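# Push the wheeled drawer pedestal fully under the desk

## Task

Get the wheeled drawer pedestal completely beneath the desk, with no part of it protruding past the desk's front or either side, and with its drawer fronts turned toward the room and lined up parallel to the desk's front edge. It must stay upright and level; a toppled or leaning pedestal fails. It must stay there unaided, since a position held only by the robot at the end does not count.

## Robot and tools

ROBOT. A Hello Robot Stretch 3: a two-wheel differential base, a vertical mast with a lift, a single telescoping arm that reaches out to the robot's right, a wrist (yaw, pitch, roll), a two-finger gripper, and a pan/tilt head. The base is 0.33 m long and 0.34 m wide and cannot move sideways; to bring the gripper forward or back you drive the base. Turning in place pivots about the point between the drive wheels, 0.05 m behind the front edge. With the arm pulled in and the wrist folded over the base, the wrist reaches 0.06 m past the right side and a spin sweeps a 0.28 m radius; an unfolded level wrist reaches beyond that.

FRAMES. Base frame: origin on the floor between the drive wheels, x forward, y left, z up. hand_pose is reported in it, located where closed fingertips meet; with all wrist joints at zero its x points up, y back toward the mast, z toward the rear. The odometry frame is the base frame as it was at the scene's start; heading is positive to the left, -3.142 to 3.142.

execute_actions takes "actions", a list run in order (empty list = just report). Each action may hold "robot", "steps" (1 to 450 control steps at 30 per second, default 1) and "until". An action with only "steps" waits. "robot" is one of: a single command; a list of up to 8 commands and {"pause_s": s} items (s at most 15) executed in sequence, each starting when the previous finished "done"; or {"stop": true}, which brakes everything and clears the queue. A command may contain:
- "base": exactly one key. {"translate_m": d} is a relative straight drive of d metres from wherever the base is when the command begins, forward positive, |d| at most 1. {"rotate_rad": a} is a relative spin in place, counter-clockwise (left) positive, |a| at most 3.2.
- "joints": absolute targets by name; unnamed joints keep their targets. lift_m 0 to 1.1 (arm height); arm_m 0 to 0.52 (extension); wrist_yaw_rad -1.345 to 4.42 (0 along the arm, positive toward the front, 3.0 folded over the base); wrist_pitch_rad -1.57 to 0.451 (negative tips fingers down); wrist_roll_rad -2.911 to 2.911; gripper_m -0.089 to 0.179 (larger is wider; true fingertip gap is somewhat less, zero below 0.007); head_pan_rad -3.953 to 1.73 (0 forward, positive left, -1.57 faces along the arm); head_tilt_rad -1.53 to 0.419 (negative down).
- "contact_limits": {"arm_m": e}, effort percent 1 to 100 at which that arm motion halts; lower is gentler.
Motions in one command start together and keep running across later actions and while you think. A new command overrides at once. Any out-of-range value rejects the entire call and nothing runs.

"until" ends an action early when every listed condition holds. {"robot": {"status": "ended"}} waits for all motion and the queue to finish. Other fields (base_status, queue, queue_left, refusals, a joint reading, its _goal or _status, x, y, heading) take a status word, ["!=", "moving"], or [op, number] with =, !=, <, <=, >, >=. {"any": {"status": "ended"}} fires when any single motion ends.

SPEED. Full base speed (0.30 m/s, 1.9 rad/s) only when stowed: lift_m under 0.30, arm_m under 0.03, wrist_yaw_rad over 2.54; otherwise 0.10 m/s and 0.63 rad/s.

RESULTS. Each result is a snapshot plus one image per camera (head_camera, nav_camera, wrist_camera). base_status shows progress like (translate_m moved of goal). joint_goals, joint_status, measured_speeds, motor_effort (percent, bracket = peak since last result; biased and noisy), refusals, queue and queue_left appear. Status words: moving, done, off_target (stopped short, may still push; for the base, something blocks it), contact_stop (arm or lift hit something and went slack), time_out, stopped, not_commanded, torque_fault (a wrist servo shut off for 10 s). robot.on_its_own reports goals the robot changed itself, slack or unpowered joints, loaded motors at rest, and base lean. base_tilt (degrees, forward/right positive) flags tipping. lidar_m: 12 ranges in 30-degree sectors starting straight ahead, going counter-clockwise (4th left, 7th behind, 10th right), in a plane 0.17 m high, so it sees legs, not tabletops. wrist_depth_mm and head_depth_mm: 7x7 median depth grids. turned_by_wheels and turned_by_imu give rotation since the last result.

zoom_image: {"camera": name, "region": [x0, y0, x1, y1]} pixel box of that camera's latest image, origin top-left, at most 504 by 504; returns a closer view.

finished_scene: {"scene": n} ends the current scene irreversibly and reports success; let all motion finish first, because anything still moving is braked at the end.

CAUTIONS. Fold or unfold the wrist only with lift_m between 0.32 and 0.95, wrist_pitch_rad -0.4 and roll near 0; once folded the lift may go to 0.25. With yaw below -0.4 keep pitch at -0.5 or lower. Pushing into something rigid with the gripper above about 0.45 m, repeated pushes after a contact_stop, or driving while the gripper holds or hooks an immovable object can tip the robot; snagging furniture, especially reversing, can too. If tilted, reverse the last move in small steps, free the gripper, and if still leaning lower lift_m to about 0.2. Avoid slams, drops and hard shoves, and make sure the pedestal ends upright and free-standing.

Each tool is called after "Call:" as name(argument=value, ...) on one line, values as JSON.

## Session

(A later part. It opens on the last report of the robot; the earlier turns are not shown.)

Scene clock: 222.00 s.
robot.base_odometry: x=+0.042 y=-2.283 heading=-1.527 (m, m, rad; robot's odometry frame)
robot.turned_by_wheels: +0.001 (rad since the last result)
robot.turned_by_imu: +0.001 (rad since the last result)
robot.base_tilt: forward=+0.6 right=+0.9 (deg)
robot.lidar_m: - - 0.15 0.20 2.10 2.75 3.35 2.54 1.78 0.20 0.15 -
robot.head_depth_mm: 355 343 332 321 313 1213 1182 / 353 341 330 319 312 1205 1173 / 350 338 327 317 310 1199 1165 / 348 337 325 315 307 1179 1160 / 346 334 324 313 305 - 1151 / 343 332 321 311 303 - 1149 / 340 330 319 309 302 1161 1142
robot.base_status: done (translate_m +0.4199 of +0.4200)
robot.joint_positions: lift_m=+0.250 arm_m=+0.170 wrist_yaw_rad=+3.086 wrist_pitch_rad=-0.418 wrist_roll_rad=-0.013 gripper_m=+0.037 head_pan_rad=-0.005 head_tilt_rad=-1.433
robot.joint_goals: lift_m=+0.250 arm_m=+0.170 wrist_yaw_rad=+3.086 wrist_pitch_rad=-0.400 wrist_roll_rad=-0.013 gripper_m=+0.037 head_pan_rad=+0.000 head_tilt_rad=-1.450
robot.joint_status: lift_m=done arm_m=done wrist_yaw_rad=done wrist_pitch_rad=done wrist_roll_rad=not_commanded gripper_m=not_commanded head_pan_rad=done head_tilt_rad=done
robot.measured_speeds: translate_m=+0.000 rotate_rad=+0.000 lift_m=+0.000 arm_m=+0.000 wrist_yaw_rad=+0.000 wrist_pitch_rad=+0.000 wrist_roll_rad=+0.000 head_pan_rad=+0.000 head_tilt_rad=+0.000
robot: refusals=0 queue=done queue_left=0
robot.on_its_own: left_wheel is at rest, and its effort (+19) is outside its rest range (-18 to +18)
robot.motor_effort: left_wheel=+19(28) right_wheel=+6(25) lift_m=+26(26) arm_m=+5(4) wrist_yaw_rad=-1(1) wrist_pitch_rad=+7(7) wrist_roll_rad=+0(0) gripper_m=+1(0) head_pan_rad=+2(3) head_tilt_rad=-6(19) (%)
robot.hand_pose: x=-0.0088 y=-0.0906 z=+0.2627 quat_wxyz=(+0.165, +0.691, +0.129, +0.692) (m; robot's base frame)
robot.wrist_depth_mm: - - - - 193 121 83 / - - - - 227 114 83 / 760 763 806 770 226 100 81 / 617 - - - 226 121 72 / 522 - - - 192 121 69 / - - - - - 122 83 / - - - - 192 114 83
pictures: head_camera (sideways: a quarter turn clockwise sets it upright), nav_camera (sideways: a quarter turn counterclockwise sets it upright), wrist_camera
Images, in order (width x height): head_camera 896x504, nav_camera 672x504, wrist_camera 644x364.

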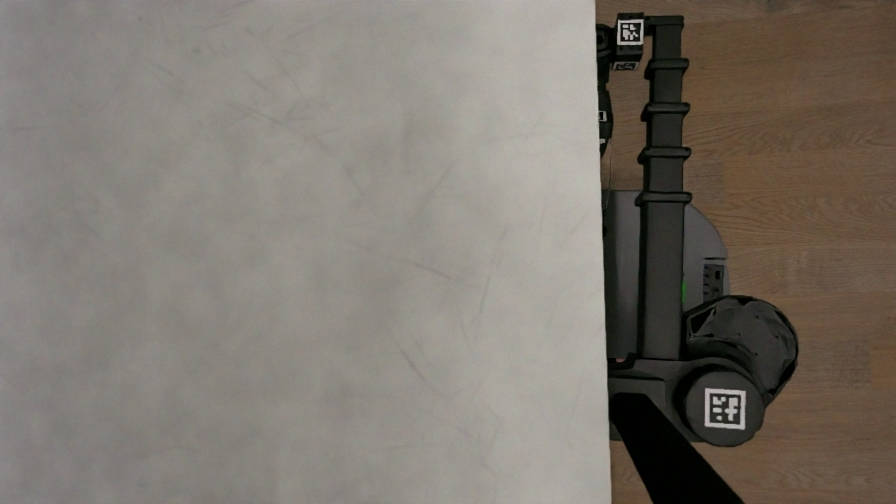

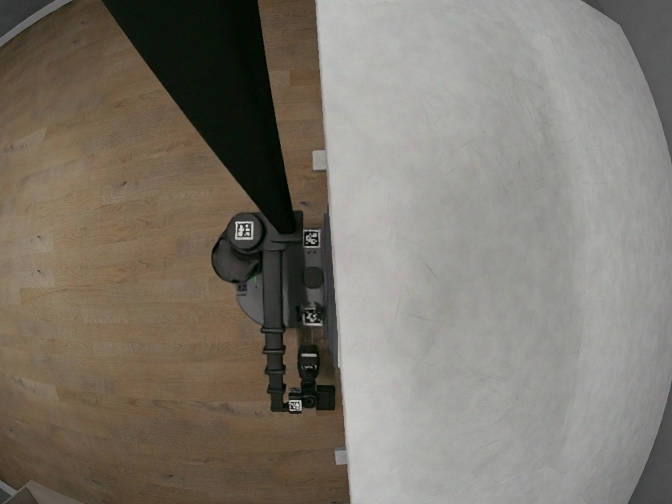

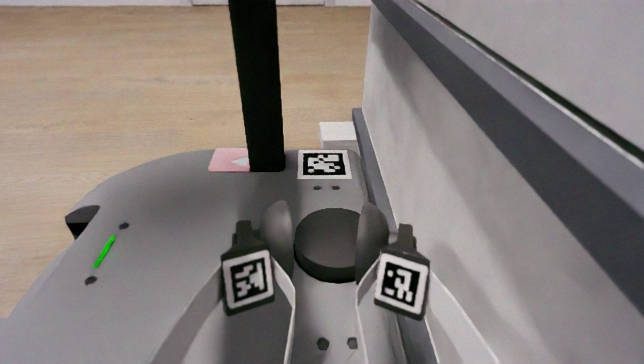

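Call:
execute_actions(actions=[{"robot":{"base":{"translate_m":-0.3},"joints":{"head_tilt_rad":-1.1}},"steps":450,"until":{"robot":{"status":"ended"}}}])

Scene clock: 237.30 s.
robot.base_odometry: x=+0.029 y=-1.983 heading=-1.527 (m, m, rad; robot's odometry frame)
robot.turned_by_wheels: +0.000 (rad since the last result)
robot.turned_by_imu: -0.002 (rad since the last result)
robot.base_tilt: forward=+0.7 right=+0.8 (deg)
robot.lidar_m: 0.35 0.36 1.44 2.04 2.09 2.73 3.06 2.38 1.81 1.70 1.02 0.36
robot.head_depth_mm: 558 478 435 1468 1335 1209 1149 / 551 475 431 1469 1309 1203 1122 / 544 469 427 885 1041 1189 1111 / 534 464 424 880 1039 1182 - / 530 459 419 871 1050 1175 - / 523 454 415 863 1057 1165 1106 / 517 451 411 1372 1259 1157 1080
robot.base_status: done (translate_m -0.3000 of -0.3000)
robot.joint_positions: lift_m=+0.250 arm_m=+0.170 wrist_yaw_rad=+3.086 wrist_pitch_rad=-0.418 wrist_roll_rad=-0.013 gripper_m=+0.037 head_pan_rad=-0.005 head_tilt_rad=-1.100
robot.joint_goals: lift_m=+0.250 arm_m=+0.170 wrist_yaw_rad=+3.086 wrist_pitch_rad=-0.400 wrist_roll_rad=-0.013 gripper_m=+0.037 head_pan_rad=+0.000 head_tilt_rad=-1.100
robot.joint_status: lift_m=done arm_m=done wrist_yaw_rad=done wrist_pitch_rad=done wrist_roll_rad=not_commanded gripper_m=not_commanded head_pan_rad=done head_tilt_rad=done
robot.measured_speeds: translate_m=+0.000 rotate_rad=+0.000 lift_m=+0.000 arm_m=+0.000 wrist_yaw_rad=+0.000 wrist_pitch_rad=+0.000 wrist_roll_rad=+0.000 head_pan_rad=+0.000 head_tilt_rad=+0.000
robot: refusals=0 queue=done queue_left=0
robot.motor_effort: left_wheel=+0(20) right_wheel=+0(5) lift_m=+26(26) arm_m=+4(5) wrist_yaw_rad=-1(0) wrist_pitch_rad=+7(7) wrist_roll_rad=+0(0) gripper_m=+0(1) head_pan_rad=+3(2) head_tilt_rad=+0(17) (%)
robot.hand_pose: x=-0.0088 y=-0.0906 z=+0.2627 quat_wxyz=(+0.165, +0.691, +0.129, +0.692) (m; robot's base frame)
robot.wrist_depth_mm: - - - - - - - / - - - - - - 982 / 764 800 784 849 812 730 435 / 615 - - - 631 647 445 / 515 - - - 549 541 437 / - - - - - 461 442 / - - - - 398 403 400
pictures: head_camera (sideways: a quarter turn clockwise sets it upright), nav_camera (sideways: a quarter turn counterclockwise sets it upright), wrist_camera
Images, in order (width x height): head_camera 896x504, nav_camera 672x504, wrist_camera 644x364.

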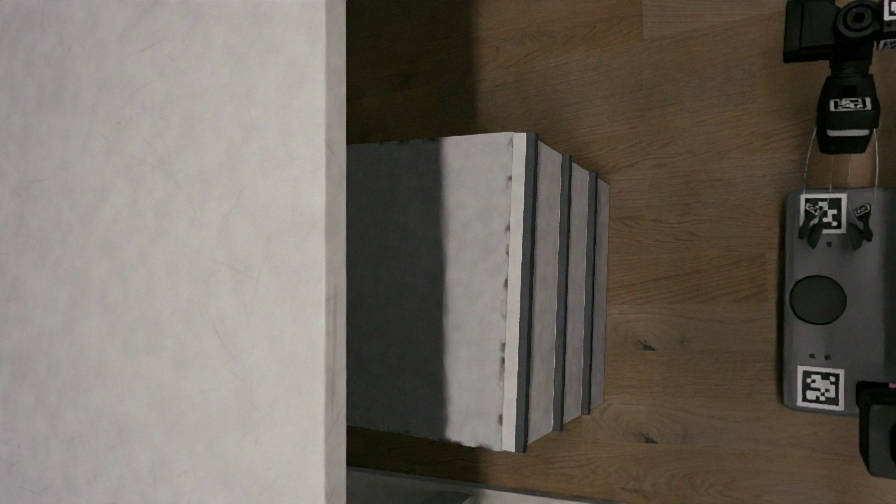

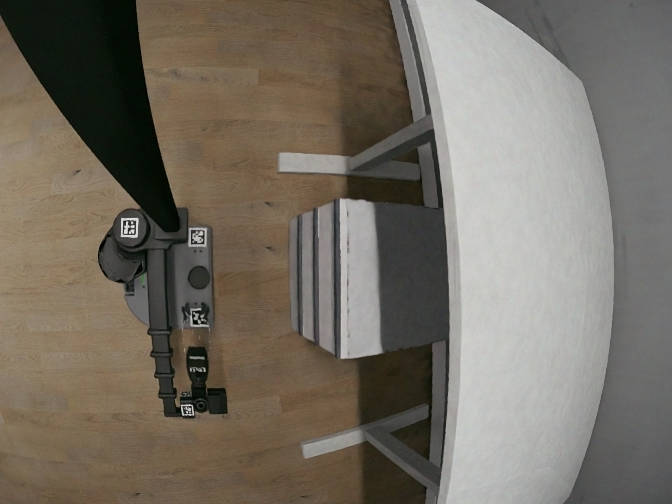

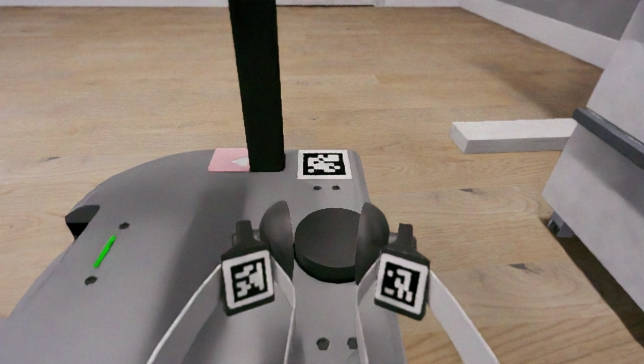

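Call:
execute_actions(actions=[{"robot":[{"base":{"translate_m":-0.1},"joints":{"arm_m":0.02}},{"base":{"rotate_rad":-0.45}},{"base":{"translate_m":0.32}},{"base":{"rotate_rad":0.5}},{"joints":{"arm_m":0.05,"head_tilt_rad":-1.3}},{"base":{"translate_m":0.08}}],"steps":450,"until":{"robot":{"status":"ended"}}}])

Scene clock: 268.03 s.
robot.base_odometry: x=-0.095 y=-2.257 heading=-1.477 (m, m, rad; robot's odometry frame)
robot.turned_by_wheels: +0.050 (rad since the last result)
robot.turned_by_imu: +0.050 (rad since the last result)
robot.base_tilt: forward=+0.7 right=+0.8 (deg)
robot.lidar_m: - - 0.15 2.19 2.24 3.06 3.32 1.88 1.62 1.55 0.75 1.20
robot.head_depth_mm: 419 388 361 338 317 1193 1127 / 415 385 358 336 315 1196 1119 / 411 382 355 333 313 - 1107 / 408 379 354 331 311 - 1093 / 404 376 351 329 310 - - / 401 372 348 326 310 - - / 397 370 345 324 308 1158 1074
robot.base_status: done (translate_m +0.0800 of +0.0800)
robot.joint_positions: lift_m=+0.250 arm_m=+0.050 wrist_yaw_rad=+3.086 wrist_pitch_rad=-0.418 wrist_roll_rad=-0.013 gripper_m=+0.037 head_pan_rad=-0.005 head_tilt_rad=-1.284
robot.joint_goals: lift_m=+0.250 arm_m=+0.050 wrist_yaw_rad=+3.086 wrist_pitch_rad=-0.400 wrist_roll_rad=-0.013 gripper_m=+0.037 head_pan_rad=+0.000 head_tilt_rad=-1.300
robot.joint_status: lift_m=done arm_m=done wrist_yaw_rad=done wrist_pitch_rad=done wrist_roll_rad=not_commanded gripper_m=not_commanded head_pan_rad=done head_tilt_rad=done
robot.measured_speeds: translate_m=+0.000 rotate_rad=+0.000 lift_m=+0.000 arm_m=+0.000 wrist_yaw_rad=+0.000 wrist_pitch_rad=+0.000 wrist_roll_rad=+0.000 head_pan_rad=+0.000 head_tilt_rad=+0.000
robot: refusals=0 queue=done queue_left=0
robot.motor_effort: left_wheel=-3(15) right_wheel=+1(5) lift_m=+26(26) arm_m=+6(6) wrist_yaw_rad=+0(0) wrist_pitch_rad=+7(7) wrist_roll_rad=+0(0) gripper_m=+0(0) head_pan_rad=+2(3) head_tilt_rad=-6(17) (%)
robot.hand_pose: x=-0.0088 y=+0.0295 z=+0.2627 quat_wxyz=(+0.165, +0.691, +0.129, +0.692) (m; robot's base frame)
robot.wrist_depth_mm: - - - - 379 175 123 / - - - - 377 175 116 / 778 775 749 807 372 182 107 / 612 635 632 635 328 182 122 / 522 547 - - 276 180 120 / - - - - - 180 120 / - - - - 309 167 120
pictures: head_camera (sideways: a quarter turn clockwise sets it upright), nav_camera (sideways: a quarter turn counterclockwise sets it upright), wrist_camera
Images, in order (width x height): head_camera 896x504, nav_camera 672x504, wrist_camera 644x364.

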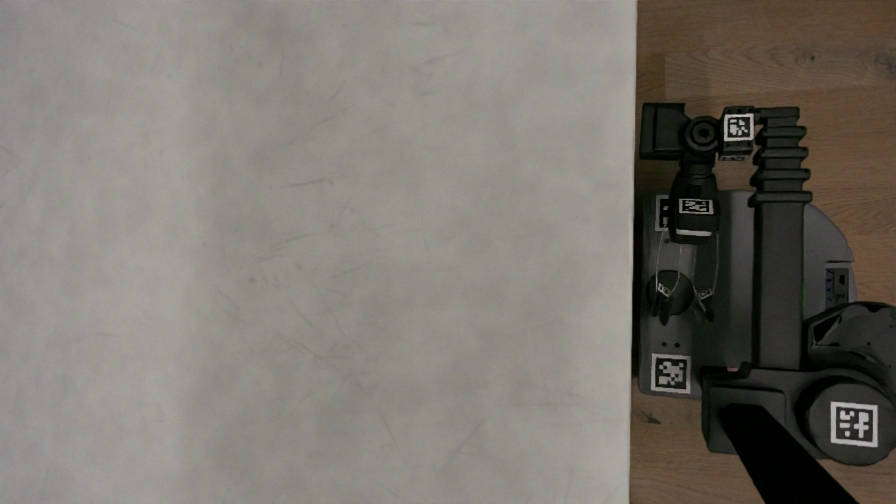

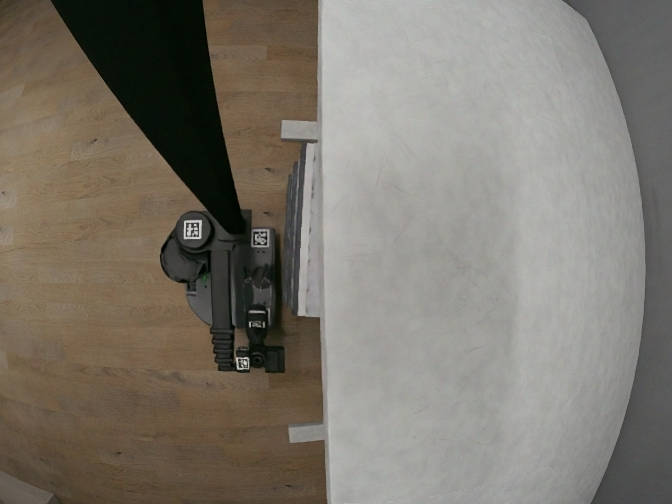

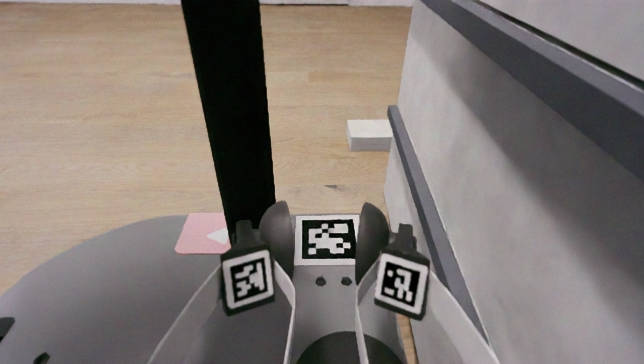

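Call:
execute_actions(actions=[{"robot":{"base":{"translate_m":0.06}},"steps":450,"until":{"robot":{"status":"ended"}}}])

Scene clock: 276.17 s.
robot.base_odometry: x=-0.089 y=-2.316 heading=-1.476 (m, m, rad; robot's odometry frame)
robot.turned_by_wheels: +0.001 (rad since the last result)
robot.turned_by_imu: -0.001 (rad since the last result)
robot.base_tilt: forward=+0.7 right=+0.9 (deg)
robot.lidar_m: - - 0.15 0.20 2.25 3.05 3.36 1.93 1.62 1.55 0.72 -
robot.head_depth_mm: 419 388 361 338 317 299 1136 / 415 384 358 335 316 298 1117 / 411 381 355 334 313 296 1114 / 407 378 353 331 311 294 1094 / 404 376 351 329 309 292 - / 400 372 347 326 307 290 - / 397 369 345 324 305 288 1073
robot.base_status: done (translate_m +0.0599 of +0.0600)
robot.joint_positions: lift_m=+0.250 arm_m=+0.050 wrist_yaw_rad=+3.086 wrist_pitch_rad=-0.418 wrist_roll_rad=-0.013 gripper_m=+0.037 head_pan_rad=-0.005 head_tilt_rad=-1.286
robot.joint_goals: lift_m=+0.250 arm_m=+0.050 wrist_yaw_rad=+3.086 wrist_pitch_rad=-0.400 wrist_roll_rad=-0.013 gripper_m=+0.037 head_pan_rad=+0.000 head_tilt_rad=-1.300
robot.joint_status: lift_m=done arm_m=done wrist_yaw_rad=done wrist_pitch_rad=done wrist_roll_rad=not_commanded gripper_m=not_commanded head_pan_rad=done head_tilt_rad=done
robot.measured_speeds: translate_m=+0.000 rotate_rad=+0.000 lift_m=+0.000 arm_m=+0.000 wrist_yaw_rad=+0.000 wrist_pitch_rad=+0.000 wrist_roll_rad=+0.000 head_pan_rad=+0.000 head_tilt_rad=+0.000
robot: refusals=0 queue=done queue_left=0
robot.on_its_own: left_wheel is at rest, and its effort (+28) is outside its rest range (-18 to +18)
robot.motor_effort: left_wheel=+28(39) right_wheel=+1(21) lift_m=+26(26) arm_m=+5(6) wrist_yaw_rad=+0(1) wrist_pitch_rad=+7(7) wrist_roll_rad=+0(0) gripper_m=+0(1) head_pan_rad=+2(2) head_tilt_rad=-5(5) (%)
robot.hand_pose: x=-0.0088 y=+0.0294 z=+0.2627 quat_wxyz=(+0.165, +0.691, +0.129, +0.692) (m; robot's base frame)
robot.wrist_depth_mm: - - - - 194 119 81 / - - - - 225 111 81 / 778 792 797 749 225 98 77 / 621 620 623 638 226 119 70 / 514 555 - - 188 119 67 / - - - - - 120 81 / - - - - 193 112 81
pictures: head_camera (sideways: a quarter turn clockwise sets it upright), nav_camera (sideways: a quarter turn counterclockwise sets it upright), wrist_camera
Images, in order (width x height): head_camera 896x504, nav_camera 672x504, wrist_camera 644x364.

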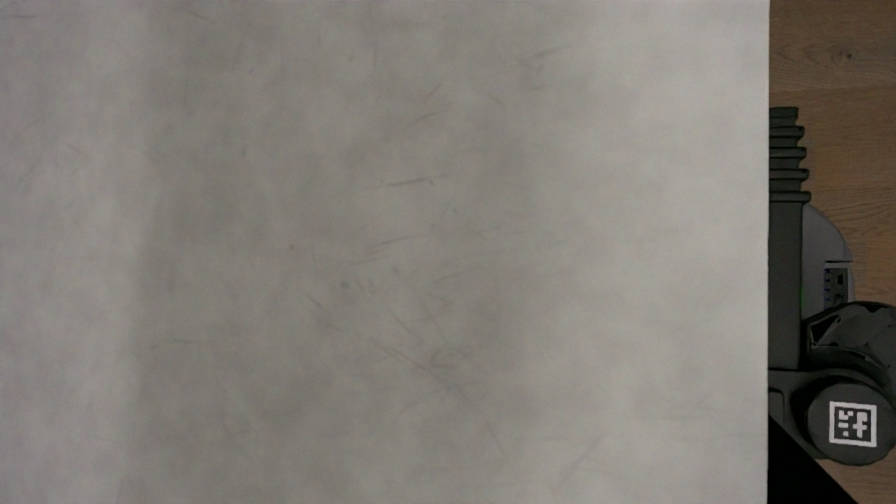

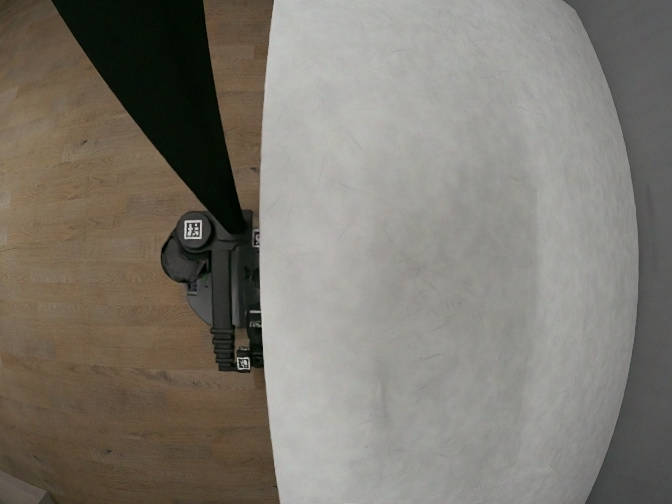

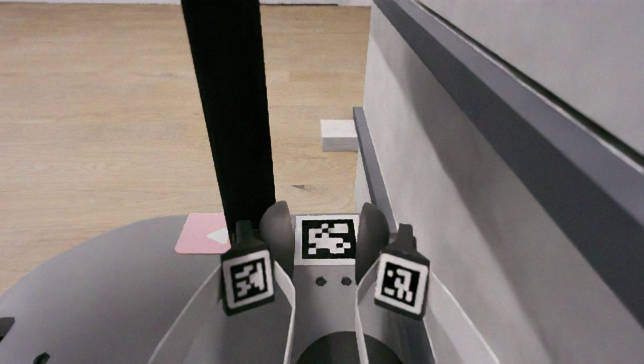

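Flush now. Back off and verify.

Call:
execute_actions(actions=[{"robot":{"base":{"translate_m":-0.33},"joints":{"head_tilt_rad":-1.05,"head_pan_rad":0.1}},"steps":450,"until":{"robot":{"status":"ended"}}}])

Scene clock: 283.20 s.
robot.base_odometry: x=-0.120 y=-1.988 heading=-1.477 (m, m, rad; robot's odometry frame)
robot.turned_by_wheels: -0.001 (rad since the last result)
robot.turned_by_imu: -0.003 (rad since the last result)
robot.base_tilt: forward=+0.7 right=+0.8 (deg)
robot.lidar_m: 0.38 0.39 1.52 2.18 2.27 3.03 3.05 2.22 1.63 1.56 0.94 0.92
robot.head_depth_mm: 614 513 442 1487 1351 1214 1111 / 605 508 437 1505 1341 1210 1115 / 597 503 434 1435 1310 1200 1107 / 590 496 436 906 961 1189 1117 / 581 491 434 896 965 1183 1113 / 573 485 436 889 1043 1180 1100 / 565 480 433 884 1236 1171 1068
robot.base_status: done (translate_m -0.3300 of -0.3300)
robot.joint_positions: lift_m=+0.250 arm_m=+0.050 wrist_yaw_rad=+3.086 wrist_pitch_rad=-0.418 wrist_roll_rad=-0.013 gripper_m=+0.037 head_pan_rad=+0.093 head_tilt_rad=-1.050
robot.joint_goals: lift_m=+0.250 arm_m=+0.050 wrist_yaw_rad=+3.086 wrist_pitch_rad=-0.400 wrist_roll_rad=-0.013 gripper_m=+0.037 head_pan_rad=+0.100 head_tilt_rad=-1.050
robot.joint_status: lift_m=done arm_m=done wrist_yaw_rad=done wrist_pitch_rad=done wrist_roll_rad=not_commanded gripper_m=not_commanded head_pan_rad=done head_tilt_rad=done
robot.measured_speeds: translate_m=+0.000 rotate_rad=+0.000 lift_m=+0.000 arm_m=+0.000 wrist_yaw_rad=+0.000 wrist_pitch_rad=+0.000 wrist_roll_rad=+0.000 head_pan_rad=+0.000 head_tilt_rad=+0.000
robot: refusals=0 queue=done queue_left=0
robot.motor_effort: left_wheel=-1(28) right_wheel=+0(2) lift_m=+26(26) arm_m=+5(5) wrist_yaw_rad=+0(0) wrist_pitch_rad=+7(7) wrist_roll_rad=+0(0) gripper_m=+1(0) head_pan_rad=+4(16) head_tilt_rad=+0(15) (%)
robot.hand_pose: x=-0.0088 y=+0.0294 z=+0.2627 quat_wxyz=(+0.165, +0.691, +0.129, +0.692) (m; robot's base frame)
robot.wrist_depth_mm: - - - - - - - / - - - - - - - / 766 781 806 805 796 733 473 / 620 620 636 639 639 651 472 / 518 550 - - 540 543 491 / - - - - - 453 458 / - - - - 396 402 406
pictures: head_camera (sideways: a quarter turn clockwise sets it upright), nav_camera (sideways: a quarter turn counterclockwise sets it upright), wrist_camera
Images, in order (width x height): head_camera 896x504, nav_camera 672x504, wrist_camera 644x364.

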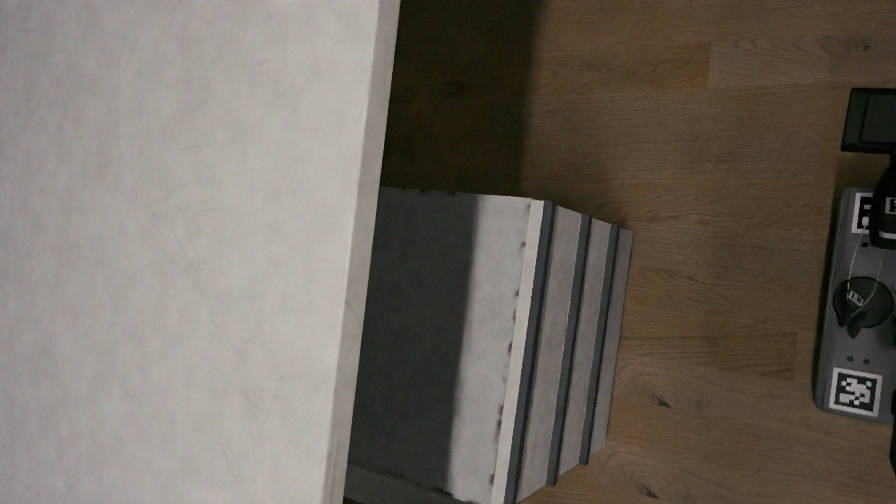

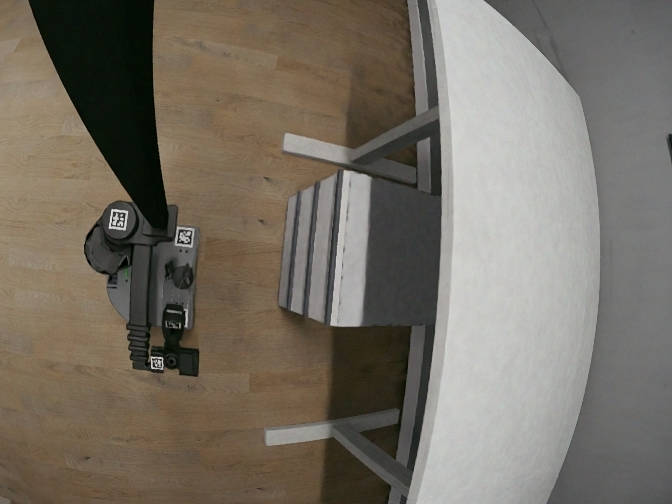

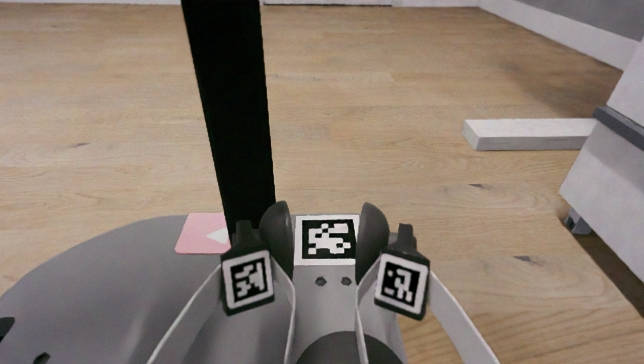

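Call:
finished_scene(scene=2)

The scene is finished: the task was done.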